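## Task

Plates B38, B83, B33 and B88 sit one per nest in N1 to N4, and only their ID labels tell which is where. First, build a stack in rack S1: B38 lying flat on the rack floor, B33 fully nested on it, and B83 fully nested on top. Every plate's labelled short end must face the rack front, which is toward the viewer. Second, release the plates and press the START key on post KP until it latches. Pressing START (it counts as soon as it lights) before this stack is correct and B88 sits properly in its own nest fails the task. Third, return all four plates so each rests in its original nest, flat within the locators, with well A1 at the corner marked A1, while START stays latched. Nothing may depend on the robot holding it at the end: open the gripper and move away before finishing.

## Robot and tools

Robot: a single four-axis SCARA arm. Its joints are lift (prismatic, 0.000 to 0.550 m), shoulder (-2.000 to 2.000 rad), elbow (-2.800 to 2.800 rad) and wrist yaw (-12.566 to 12.566 rad). It carries a two-finger gripper that always stays level and cannot tilt. The fingers point along the gripper's +x axis and close along its y axis. The fingertips never touch, so a key is pressed with one fingertip. The controlled point, end_effector_position, lies midway between the rubber pads, 2 to 3 cm behind the tips. If the elbow reading gets within 0.4 rad of zero, the arm may fold and fault.

Frames: the scene frame has its origin on the table top under the arm base. +z points up, and +y is to the left when looking along +x. Motion offsets are given in the gripper's own axes, not the scene axes.

execute_actions: the argument actions is a list with zero or one item. An empty list only reports the current state. An action item is {"rows": [...], "steps": n}. It holds 1 to 15 rows, n is at most 15 (default 15), and each step lasts 1/30 s. Each row drives one step, and the final row repeats for any remaining steps. A wait item is {"steps": n} with n up to 300, counted from the previous result, so time spent replying is included. The optional pictures flag turns the camera images on or off. A refused call moves nothing.

Row layout: one list of 5 numbers, each in [-1, 1]: dx, dy, dz, rz, opening. The first four are an offset, not a pose, measured from the gripper pose shown in the latest result. Before any result in a scene shows it, and for a second or later call in one reply, they count from where the arm is when the action starts. Every row counts from that same base, not from the row before it. Scale: 1.0 equals 0.6 m of travel or 180 degrees of turn. Positive rz turns from +x toward +y. Opening is absolute: +1 is fully open (0.140 m) and -1 is closed (a 0.066 m gap remains). Fully closing takes about 0.6 s at least. An all-zero offset pulls the arm back to its base pose; it is not a pause.

move: target is one row in the same format with the same base, and speed is in m/s from 0.002 to 0.5 (default 0.25). Turning may reach twice that value in rad/s. The gripper follows a straight path lasting 0.5 to 10 s, which is cut off at 10 s. The path ignores obstacles, and the hand may lag, drift or briefly exceed the speed, most of all with the arm stretched out. The opening is applied at the start. The result adds a move: line giving how it ended (done, off_target, moving, held, fault) and any limits: paced means the pose sent was clipped, and held means a check blocked steps, after which the arm may move fast. It also gives the distance to target.

wait: seconds from 0 to 10; nothing new is commanded.

zoom_image: camera is cam_high, cam_low or cam_wrist. region is [x0, y0, x1, y1] in pixels, no larger than 504 by 504. All images are 896x504, origin at top left. Calibration data (K, distortion, T_world_to_cam) are supplied, but they may be off by a few degrees and millimetres.

finished_scene: scene is 1 or 2.

Reading results: the state line gives end_effector_position in metres and end_effector_quat_wxyz in the scene frame. The reported position can be off, more so at long reach. Joint positions lists lift (m), shoulder, elbow, wrist yaw (rad) and pad gap (m). grip_measured is the finger opening on the command scale, with a possible constant error of about 1 mm. "Hand target" is the pose the controller is heading for. "pose unreachable" and HELD mark steps whose command was altered or blocked. Each step the command is clipped to 70 mm and 16 degrees from the measured pose. After an action, the arm continues only to the last clipped pose, so a far goal may need further calls.

Gripping: to hold a plate, command an opening about 0.04 below grip_measured; a smaller margin grips more lightly. Pad force is about 18 N. Closing fast can squeeze harder and may force the fingers open.

Cautions: contact that reaches a joint's load limit (lift 54 N, shoulder 8.1 N m, elbow 4.05 N m, wrist yaw 1.35 N m, including the held load) stops the arm for 10 s. Holding a load heats the motors, even while replying. A MOTOR HOT line appears at 85 °C, and at 100 °C an OVER-TEMPERATURE FAULT brakes the arm. Contacts made at speed strike harder, and aiming further past a contact presses harder. Repeating an offset against something rigid adds no force, but against something that yields it goes deeper. Set plates down low; a drop of a few millimetres is fine, but a long fall fails. Never push or knock anything off the table. Loose objects may occasionally get nudged by outside disturbances. Well A1 lies at the labelled short end, in the corner opposite the labelled long side. The simulation keeps running while a reply is being written.

Each tool is called after "Emit:" by a JSON object that holds its "name" and its "arguments".

## Session

Emit:
{"name": "execute_actions", "arguments": {"actions": []}}

Scene clock: 0.00 s of 15600.00 s.
end_effector_position=(+0.5325, +0.1442, +0.2370) grip_measured=+0.99 end_effector_quat_wxyz=(-0.533, +0.000, +0.000, +0.846)
Joint positions: [0.232 0.845 2.554 0.867 0.14 ]
Hand target: +0.533, +0.144, +0.237; -0.533, +0.000, +0.000, +0.846

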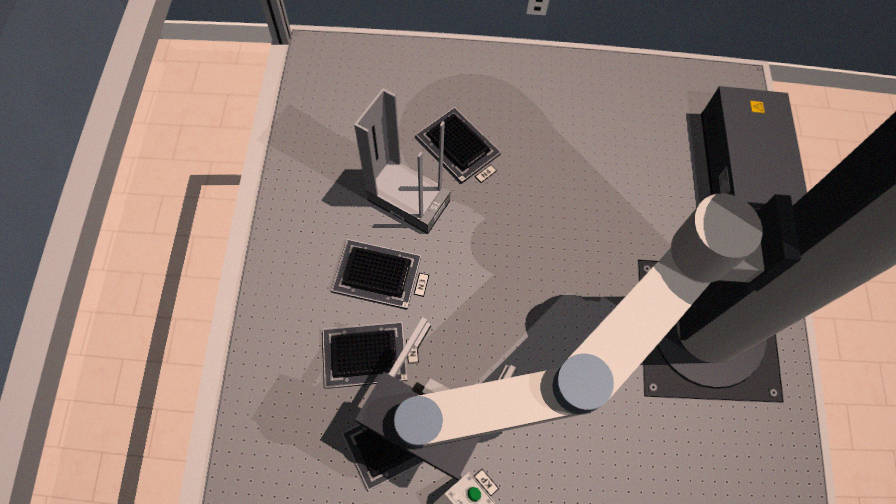

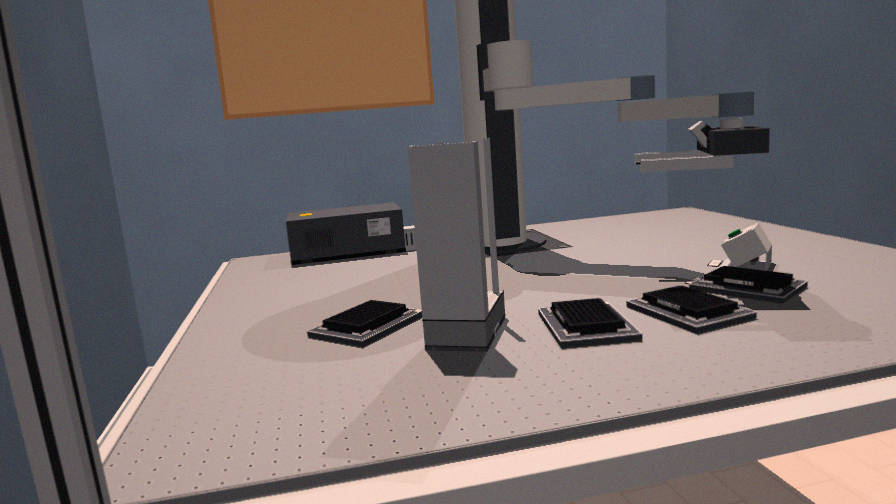

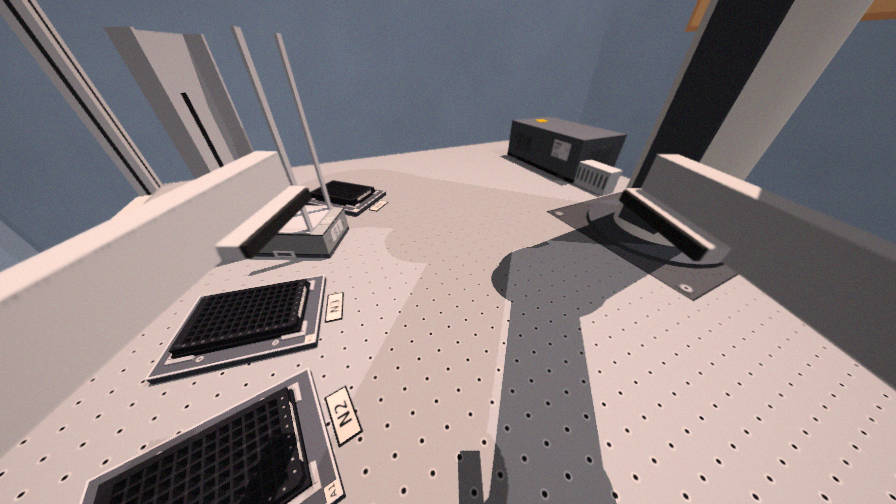

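Emit:
{"name": "zoom_image", "arguments": {"camera": "cam_low", "region": [530, 210, 830, 360]}}

Emit:
{"name": "zoom_image", "arguments": {"camera": "cam_low", "region": [290, 260, 530, 380]}}

Emit:
{"name": "zoom_image", "arguments": {"camera": "cam_high", "region": [300, 80, 540, 320]}}

Emit:
{"name": "zoom_image", "arguments": {"camera": "cam_high", "region": [300, 300, 540, 504]}}

Region (530, 210, 830, 360) of cam_low's 896x504 image, scaled by 1.680, with more detail than that image has.

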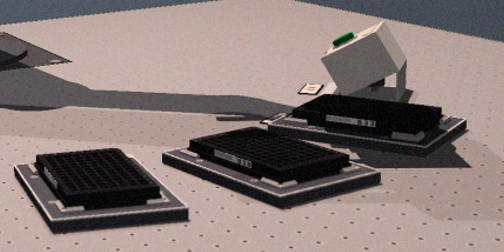

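Region (290, 260, 530, 380) of cam_low's 896x504 image, scaled by 2.100, with more detail than that image has.

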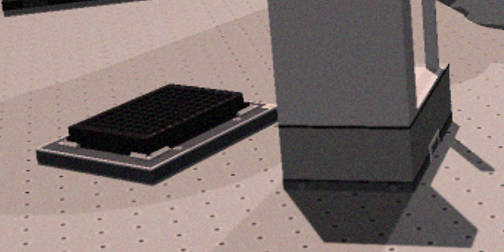

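Region (300, 80, 540, 320) of cam_high's 896x504 image, scaled by 2.100, with more detail than that image has.

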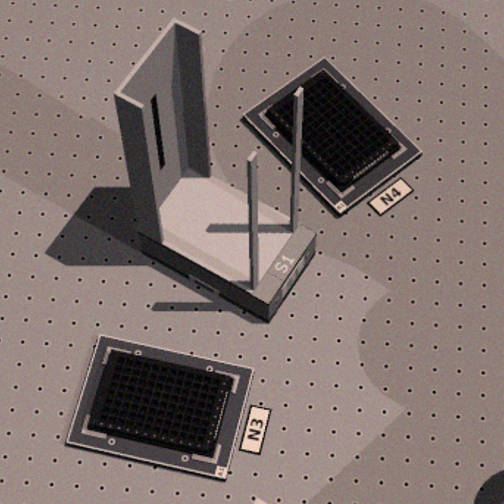

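Region (300, 300, 540, 504) of cam_high's 896x504 image, scaled by 2.100, with more detail than that image has; it fills the top 428 rows of this view, and the rest is white.

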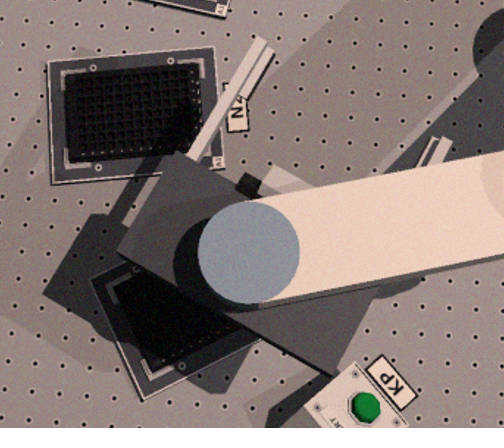

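Emit:
{"name": "move", "arguments": {"target": [0.183,0.254,-0.2,0.578,1]}}

Scene clock: 21.53 s of 15600.00 s.
end_effector_position=(+0.6226, -0.0209, +0.1169) grip_measured=+0.99 end_effector_quat_wxyz=(+0.995, -0.000, -0.000, -0.101)
Joint positions: [0.112 0.854 1.272 3.955 0.14 ]
Hand target: +0.623, -0.021, +0.117; +0.995, -0.000, -0.000, -0.101
Off the commanded pose: 0.000 m, 0 deg.
After step 90, 14.57 s passed at rest.
move: done
camera_calibration (this result's frames):
cam_wrist: T_world_to_cam=[[-0.201719, -0.979422, 0.00651372, 0.112463], [-0.591569, 0.116532, -0.797789, 0.45139], [0.780613, -0.164782, -0.602902, -0.323828], [0, 0, 0, 1]] pos_world=[0.542498, 0.00418619, 0.164145]

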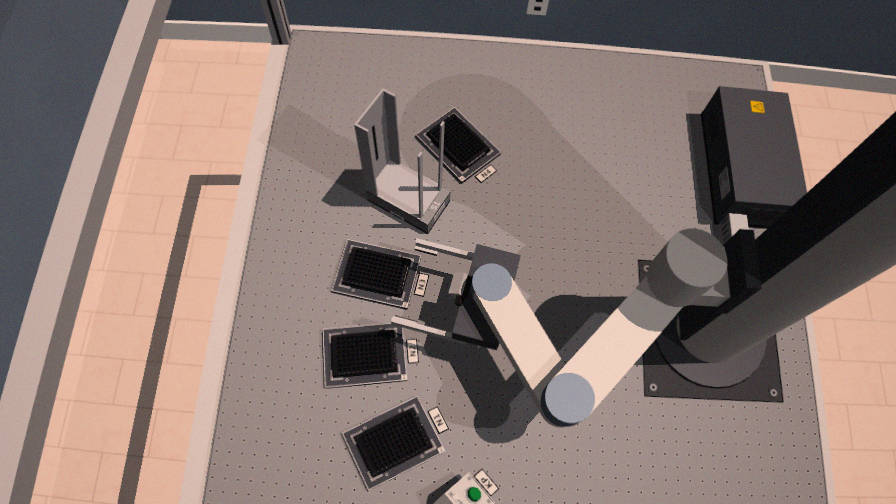

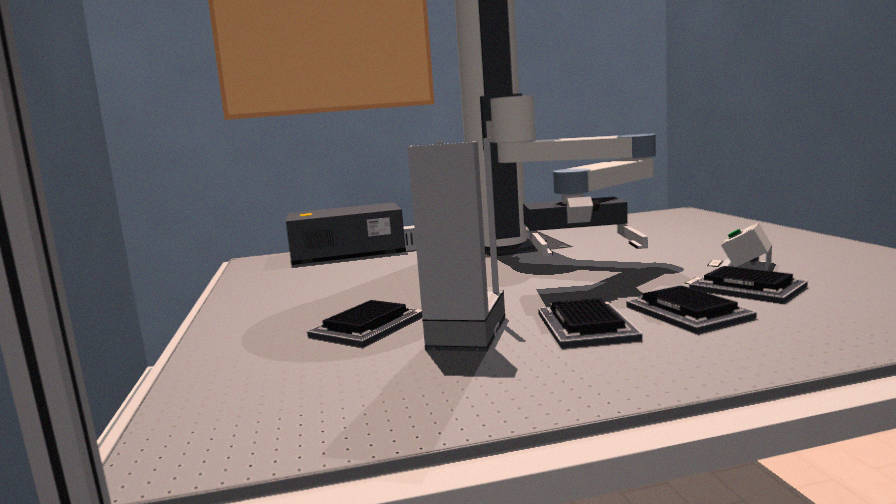

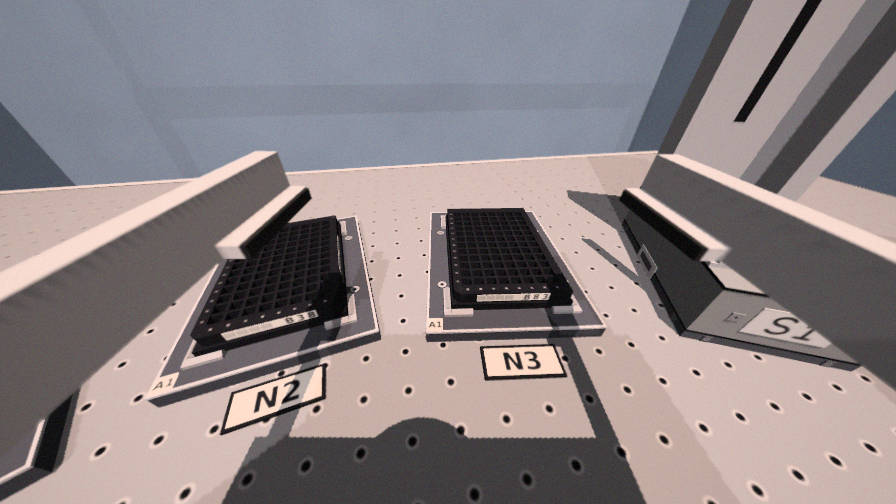

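Emit:
{"name": "zoom_image", "arguments": {"camera": "cam_wrist", "region": [140, 190, 640, 420]}}

Region (140, 190, 640, 420) of cam_wrist's 896x504 image, scaled by 1.008, with more detail than that image has; it fills the top 232 rows of this view, and the rest is white.

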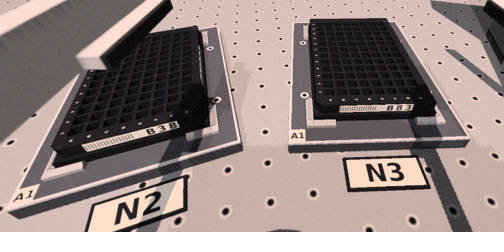

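Emit:
{"name": "move", "arguments": {"target": [-0.02,0.19,0,0.113,1]}}

Scene clock: 32.20 s of 15600.00 s.
end_effector_position=(+0.6337, +0.0934, +0.1169) grip_measured=+0.99 end_effector_quat_wxyz=(+0.997, -0.000, -0.000, +0.077)
Joint positions: [0.112 1.017 1.36  4.06  0.14 ]
Hand target: +0.634, +0.093, +0.117; +0.997, -0.000, -0.000, +0.076
Off the commanded pose: 0.000 m, 0 deg.
After step 90, 6.63 s passed at rest.
move: done
camera_calibration (this result's frames):
cam_wrist: T_world_to_cam=[[0.151842, -0.988383, 0.00651372, 0.00338651], [-0.595134, -0.0966861, -0.797789, 0.466808], [0.789151, 0.117261, -0.602902, -0.345407], [0, 0, 0, 1]] pos_world=[0.549877, 0.0889838, 0.164145]

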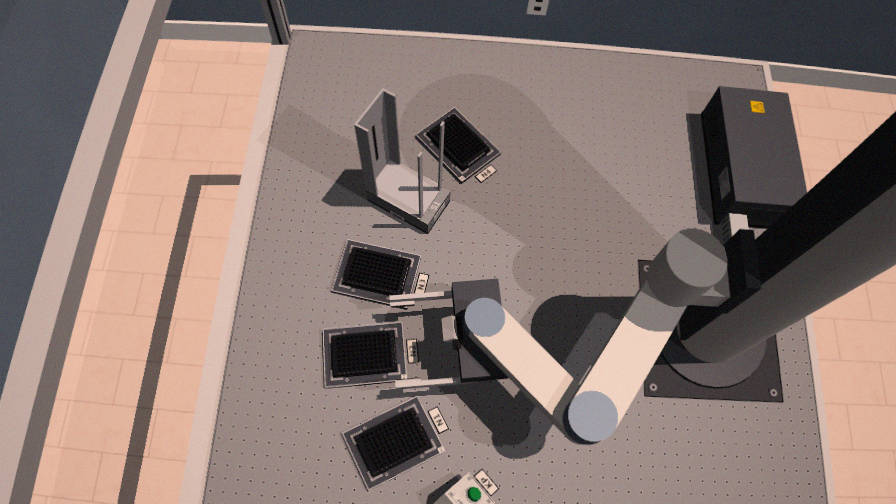

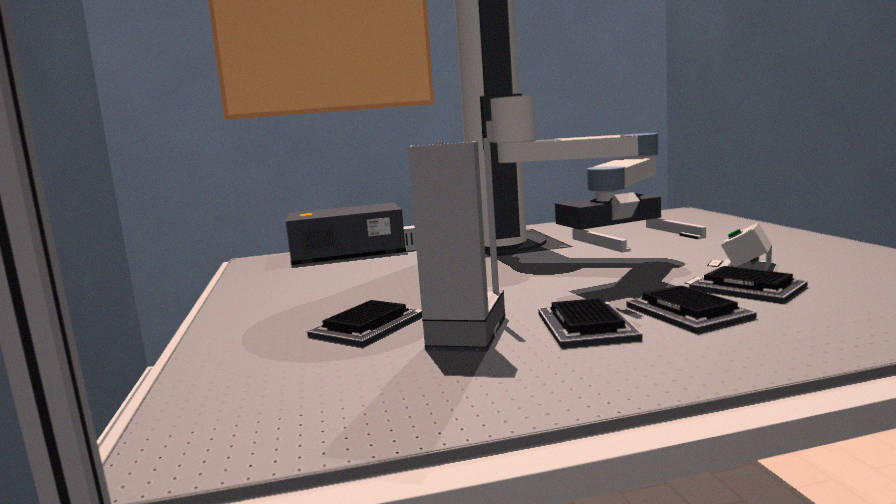

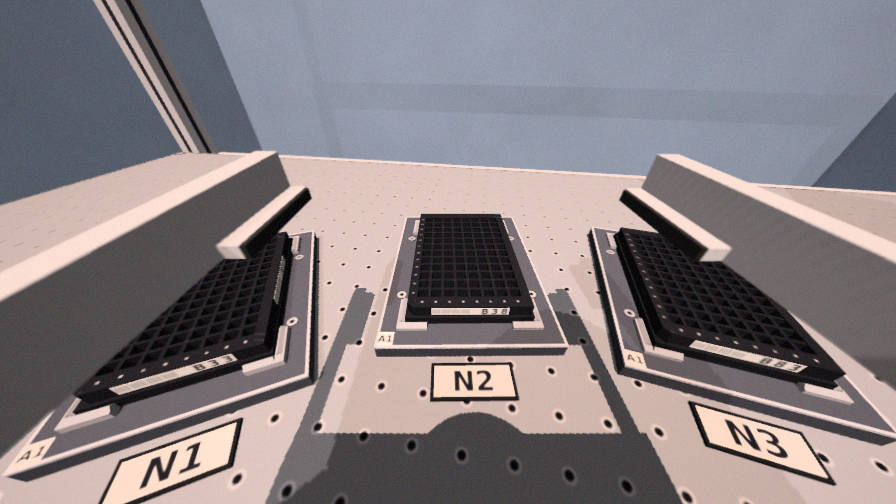

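Emit:
{"name": "zoom_image", "arguments": {"camera": "cam_wrist", "region": [360, 200, 600, 370]}}

Emit:
{"name": "zoom_image", "arguments": {"camera": "cam_wrist", "region": [60, 250, 330, 420]}}

Emit:
{"name": "zoom_image", "arguments": {"camera": "cam_wrist", "region": [640, 300, 860, 420]}}

Region (360, 200, 600, 370) of cam_wrist's 896x504 image, scaled by 2.100, with more detail than that image has; it fills the top 357 rows of this view, and the rest is white.

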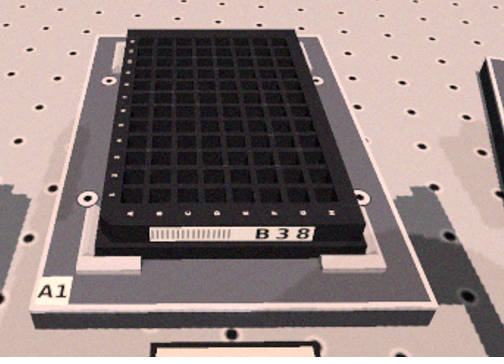

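Region (60, 250, 330, 420) of cam_wrist's 896x504 image, scaled by 1.867, with more detail than that image has; it fills the top 317 rows of this view, and the rest is white.

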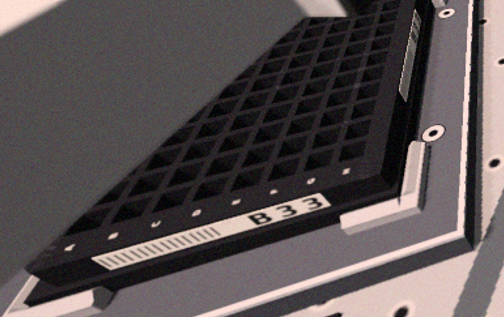

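Region (640, 300, 860, 420) of cam_wrist's 896x504 image, scaled by 2.291, with more detail than that image has; it fills the top 275 rows of this view, and the rest is white.

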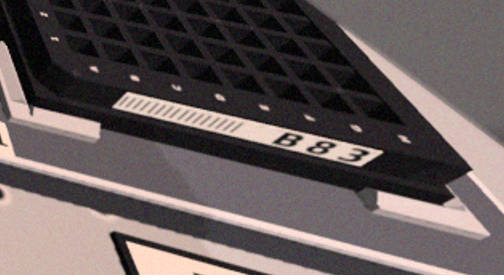

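Emit:
{"name": "move", "arguments": {"target": [0.153,-0.01,-0.1,0,0.05]}}

Emit:
{"name": "move", "arguments": {"target": [0,0,-0.047,0,0.05], "speed": 0.05}}

Emit:
{"name": "move", "arguments": {"target": [0,0,0,0,-0.56]}}

Scene clock: 41.70 s of 15600.00 s.
end_effector_position=(+0.7254, +0.1014, +0.0569) grip_measured=+0.05 end_effector_quat_wxyz=(+0.997, -0.000, -0.000, +0.077)
Joint positions: [0.052 0.769 1.874 3.793 0.105]
Hand target: +0.725, +0.102, +0.057; +0.997, -0.000, -0.000, +0.077
Off the commanded pose: 0.000 m, 0 deg.
After step 90, 5.63 s passed at rest.
move: done
camera_calibration (this result's frames):
cam_wrist: T_world_to_cam=[[0.151905, -0.988374, 0.00651372, -0.00220327], [-0.595128, -0.0967238, -0.797789, 0.474204], [0.789143, 0.117311, -0.602902, -0.454884], [0, 0, 0, 1]] pos_world=[0.641516, 0.0970523, 0.104079]

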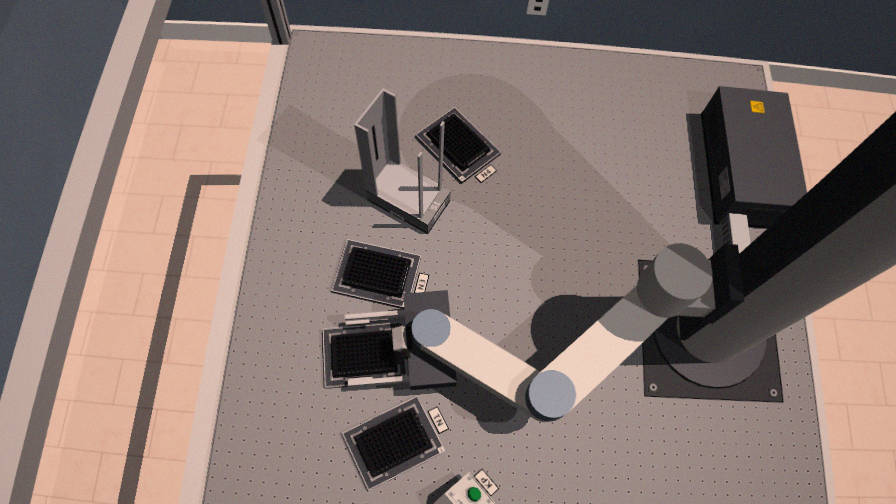

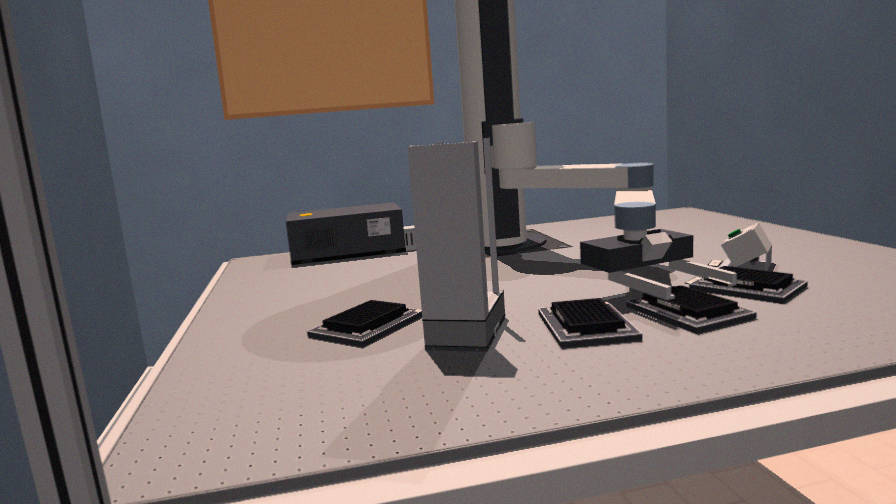

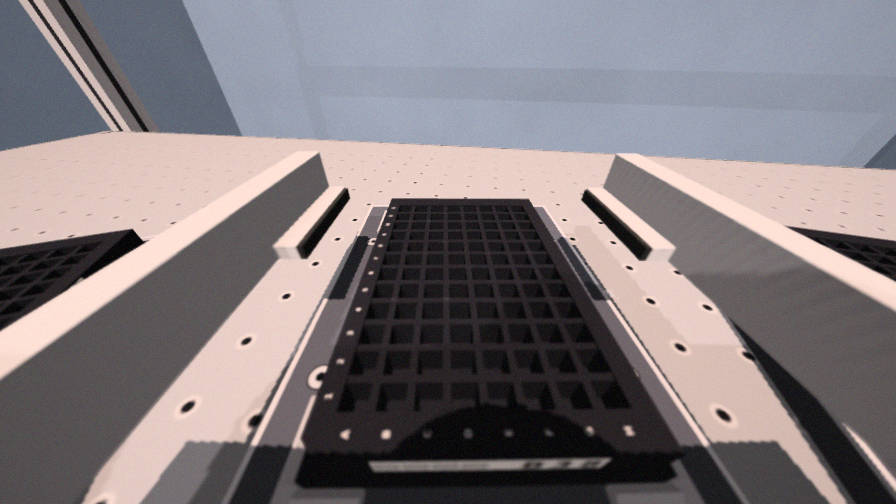

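Scene clock: 42.53 s of 15600.00 s.
end_effector_position=(+0.7254, +0.1014, +0.0286) grip_measured=+0.05 end_effector_quat_wxyz=(+0.997, -0.000, -0.000, +0.077)
Joint positions: [0.024 0.769 1.874 3.793 0.105]
Hand target: +0.725, +0.101, +0.029; +0.997, -0.000, -0.000, +0.077
Off the commanded pose: 0.000 m, 0 deg.
move: done
camera_calibration (this result's frames):
cam_wrist: T_world_to_cam=[[0.151886, -0.988377, 0.00651372, -0.00201206], [-0.59513, -0.0967125, -0.797789, 0.451653], [0.789146, 0.117296, -0.602902, -0.471925], [0, 0, 0, 1]] pos_world=[0.641515, 0.0970468, 0.0758119]

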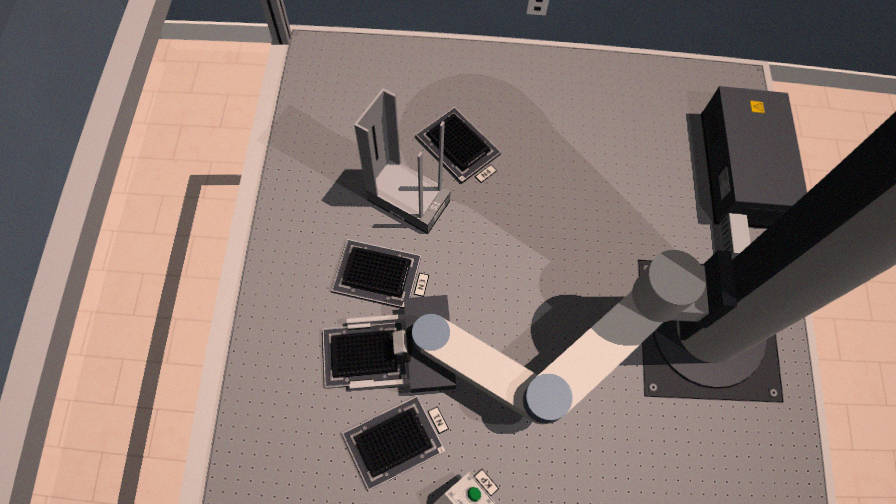

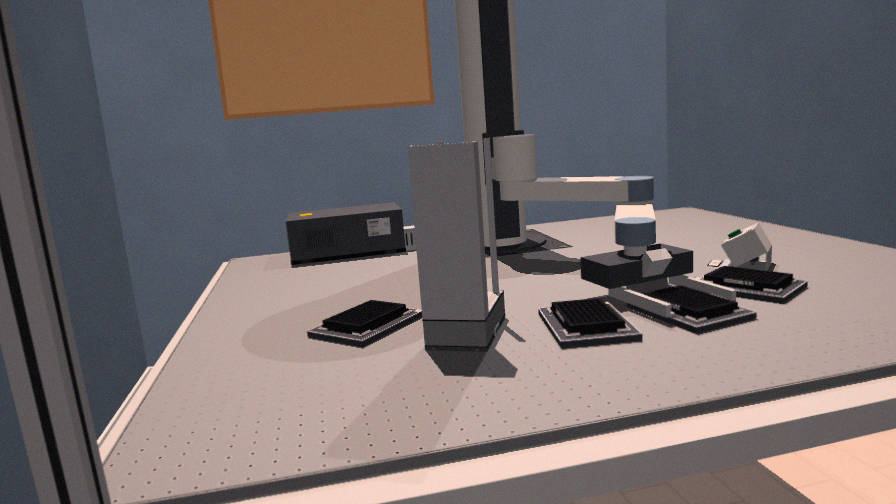

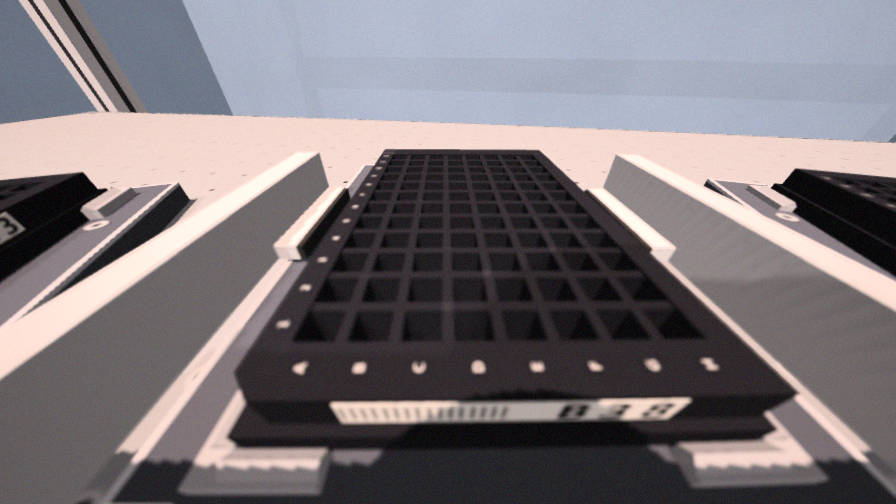

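Scene clock: 43.03 s of 15600.00 s.
end_effector_position=(+0.7254, +0.1014, +0.0286) grip_measured=-0.48 end_effector_quat_wxyz=(+0.997, -0.000, -0.000, +0.077)
Joint positions: [0.024 0.769 1.874 3.793 0.085]
Hand target: +0.725, +0.101, +0.029; +0.997, -0.000, -0.000, +0.077
Off the commanded pose: 0.000 m, 0 deg.
move: done
camera_calibration (this result's frames):
cam_wrist: T_world_to_cam=[[0.151902, -0.988374, 0.00651372, -0.00202173], [-0.595129, -0.096722, -0.797789, 0.451652], [0.789144, 0.117309, -0.602902, -0.471925], [0, 0, 0, 1]] pos_world=[0.641515, 0.0970475, 0.0758119]

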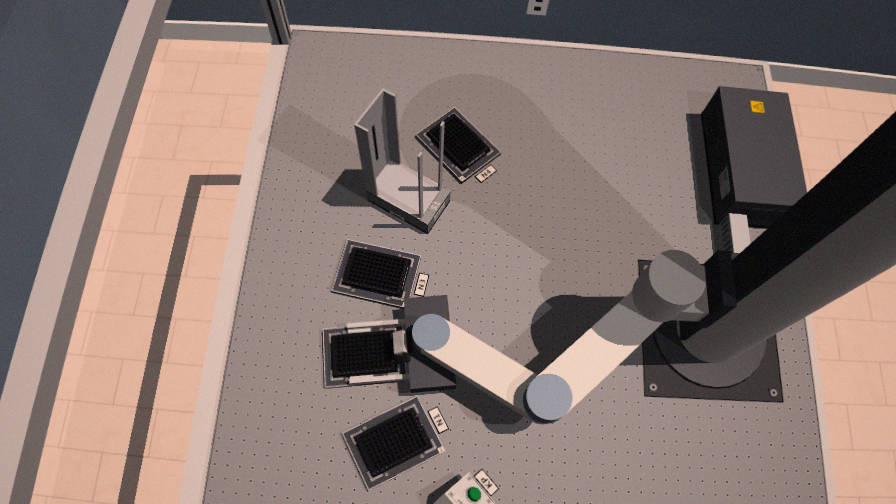

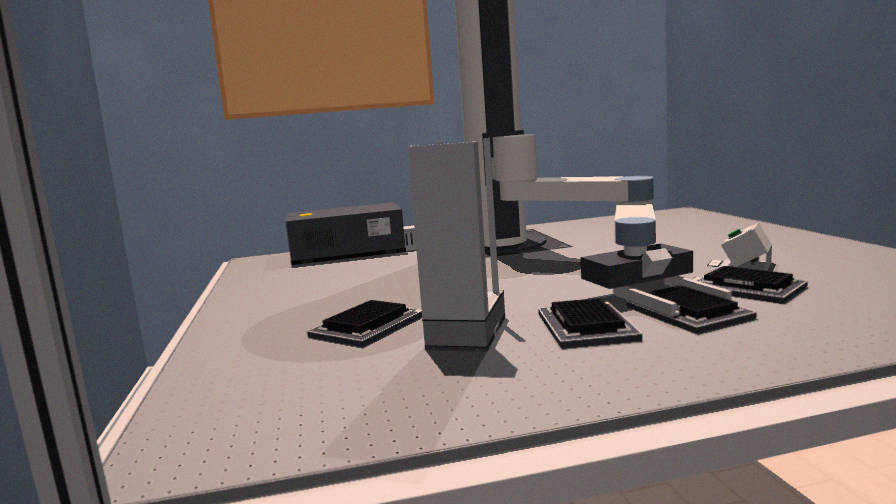

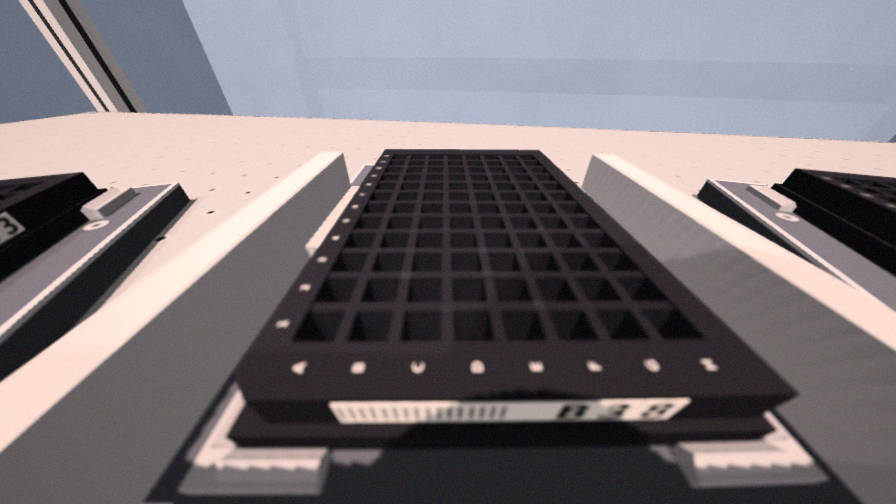

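Emit:
{"name": "move", "arguments": {"target": [0,0,0.62,0,-0.54]}}

Emit:
{"name": "move", "arguments": {"target": [-0.39,-0.4,0,-0.21,-0.54]}}

Scene clock: 52.67 s of 15600.00 s.
end_effector_position=(+0.7254, +0.1015, +0.4007) grip_measured=-0.48 end_effector_quat_wxyz=(+0.997, -0.000, -0.000, +0.077)
Joint positions: [0.396 0.769 1.874 3.793 0.085]
Hand target: +0.725, +0.101, +0.401; +0.997, -0.000, -0.000, +0.077
Off the commanded pose: 0.000 m, 0 deg.
After step 90, 4.73 s passed at rest.
move: done
camera_calibration (this result's frames):
cam_wrist: T_world_to_cam=[[0.151934, -0.988369, 0.00651372, -0.00445736], [-0.595125, -0.0967413, -0.797789, 0.748475], [0.78914, 0.117334, -0.602902, -0.247616], [0, 0, 0, 1]] pos_world=[0.641517, 0.0970568, 0.447866]

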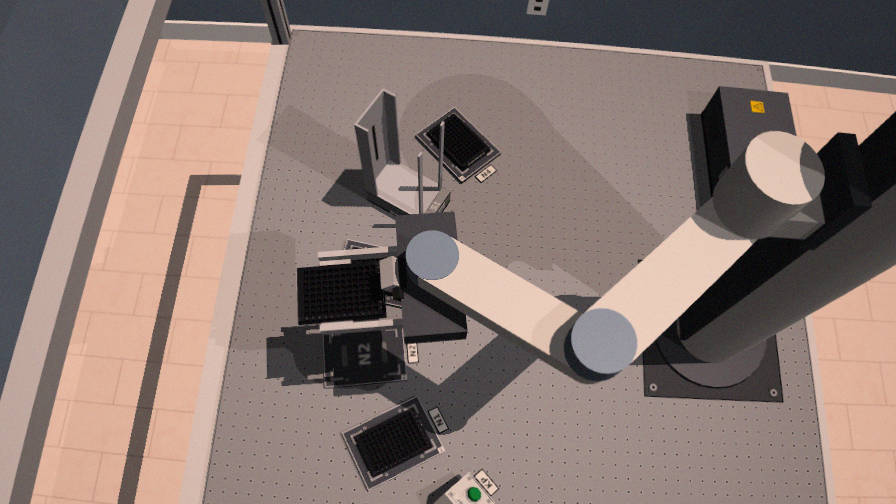

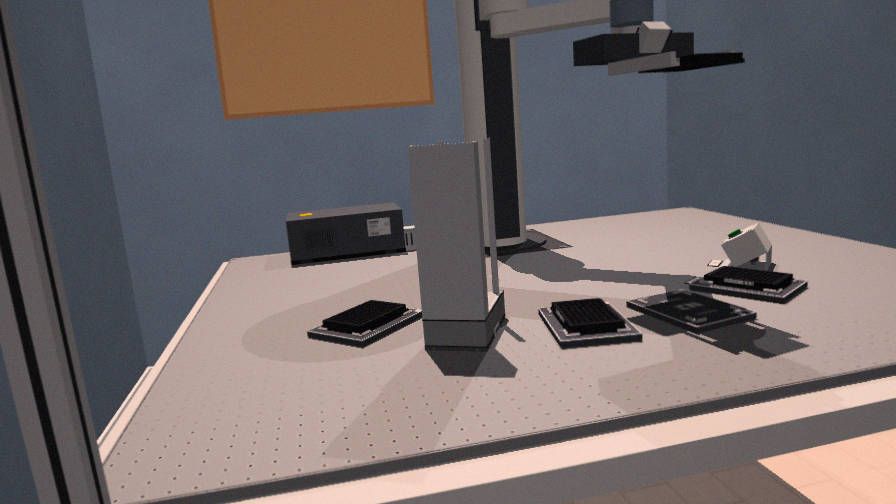

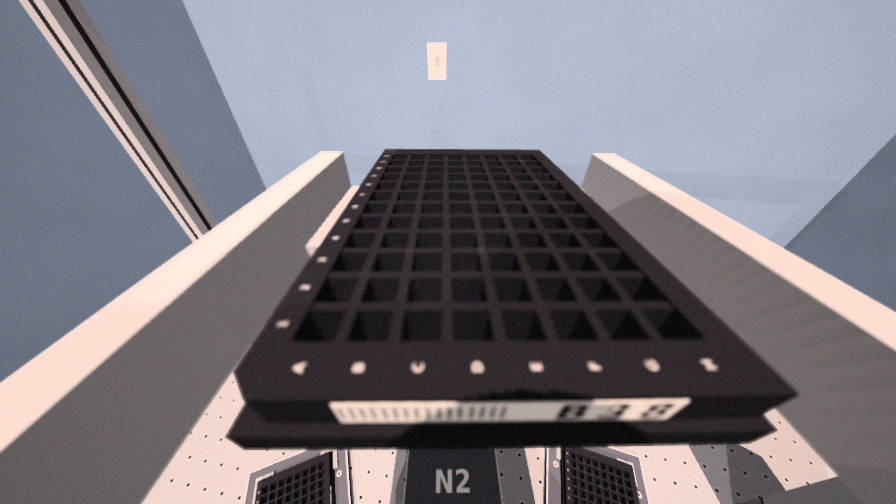

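Scene clock: 54.40 s of 15600.00 s.
end_effector_position=(+0.5308, -0.1717, +0.4007) grip_measured=-0.48 end_effector_quat_wxyz=(+0.968, -0.000, -0.000, -0.251)
Joint positions: [0.396 0.507 1.016 4.253 0.085]
Hand target: +0.531, -0.172, +0.401; +0.968, -0.000, -0.000, -0.250
Off the commanded pose: 0.000 m, 0 deg.
move: done
camera_calibration (this result's frames):
cam_wrist: T_world_to_cam=[[-0.486237, -0.873803, 0.00651372, 0.113527], [-0.529367, 0.288625, -0.797789, 0.637525], [0.69523, -0.391362, -0.602902, -0.0995427], [0, 0, 0, 1]] pos_world=[0.461891, -0.123762, 0.447856]

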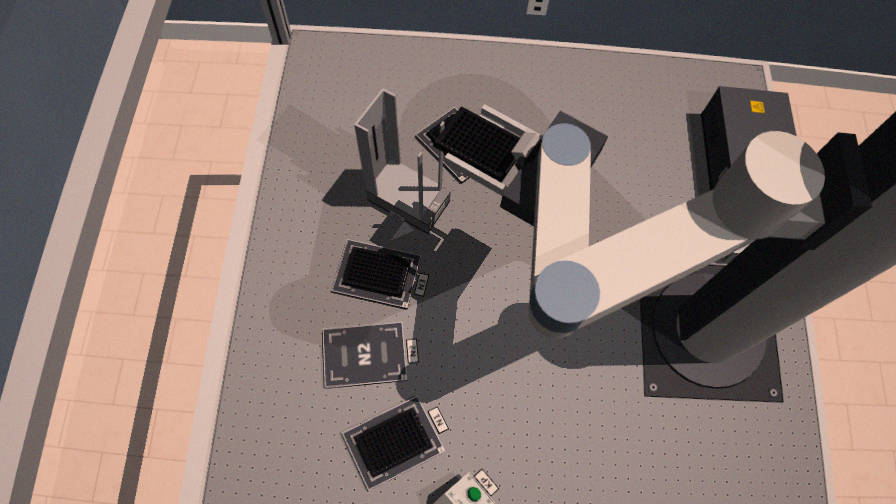

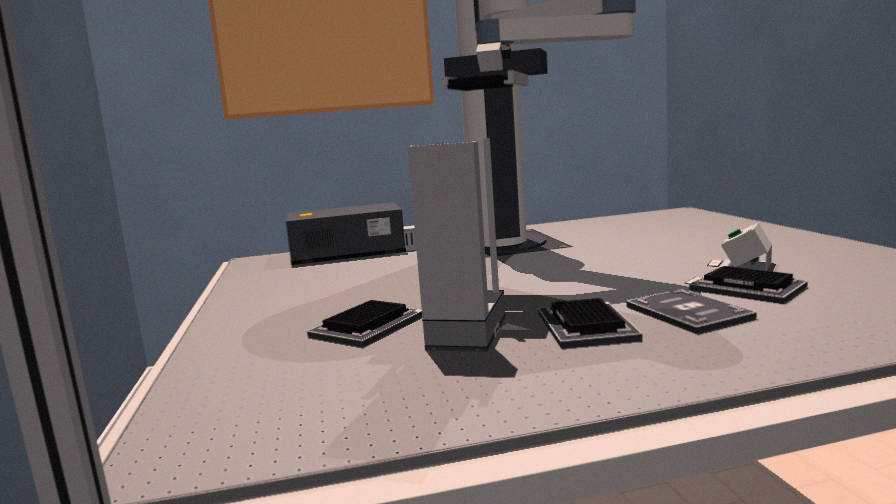

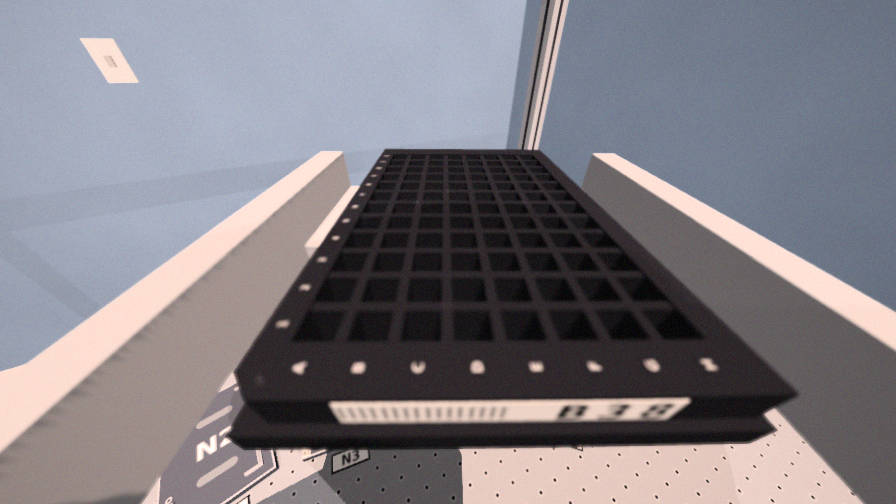

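Plate blocks view; back off a little and lower to see the rack above it.

Emit:
{"name": "move", "arguments": {"target": [-0.05,0,-0.3,0,-0.54], "speed": 0.15}}

Scene clock: 58.40 s of 15600.00 s.
end_effector_position=(+0.5045, -0.1573, +0.2206) grip_measured=-0.48 end_effector_quat_wxyz=(+0.968, -0.000, -0.000, -0.251)
Joint positions: [0.216 0.561 0.885 4.331 0.085]
Hand target: +0.505, -0.157, +0.221; +0.968, -0.000, -0.000, -0.251
Off the commanded pose: 0.000 m, 0 deg.
move: done
camera_calibration (this result's frames):
cam_wrist: T_world_to_cam=[[-0.486576, -0.873614, 0.00651372, 0.114773], [-0.529255, 0.28883, -0.797789, 0.475748], [0.695078, -0.391632, -0.602902, -0.184147], [0, 0, 0, 1]] pos_world=[0.435634, -0.109261, 0.267777]

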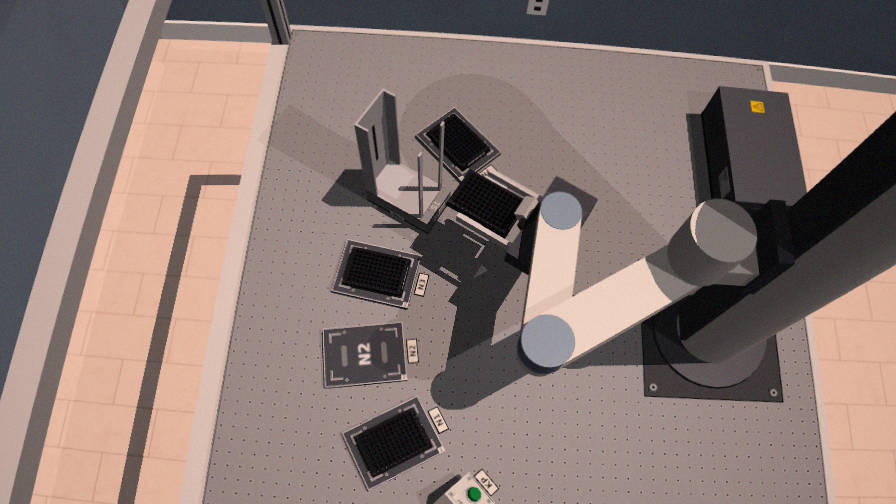

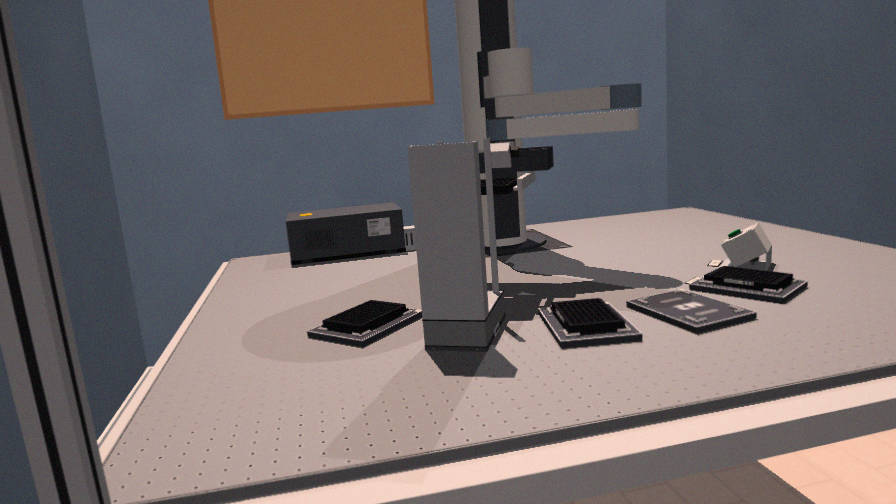

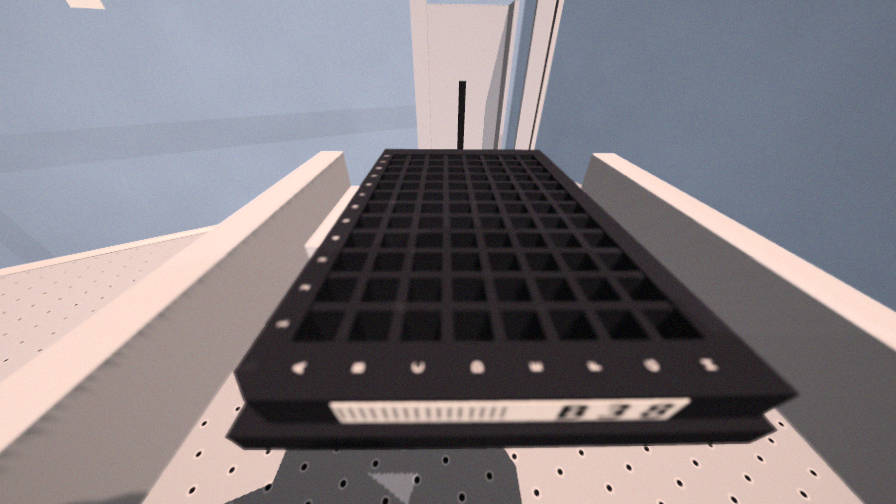

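Emit:
{"name": "zoom_image", "arguments": {"camera": "cam_wrist", "region": [380, 0, 590, 160]}}

Region (380, 0, 590, 160) of cam_wrist's 896x504 image, scaled by 2.400, with more detail than that image has; it fills the top 384 rows of this view, and the rest is white.

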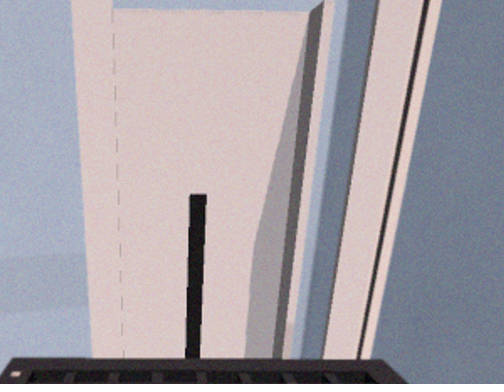

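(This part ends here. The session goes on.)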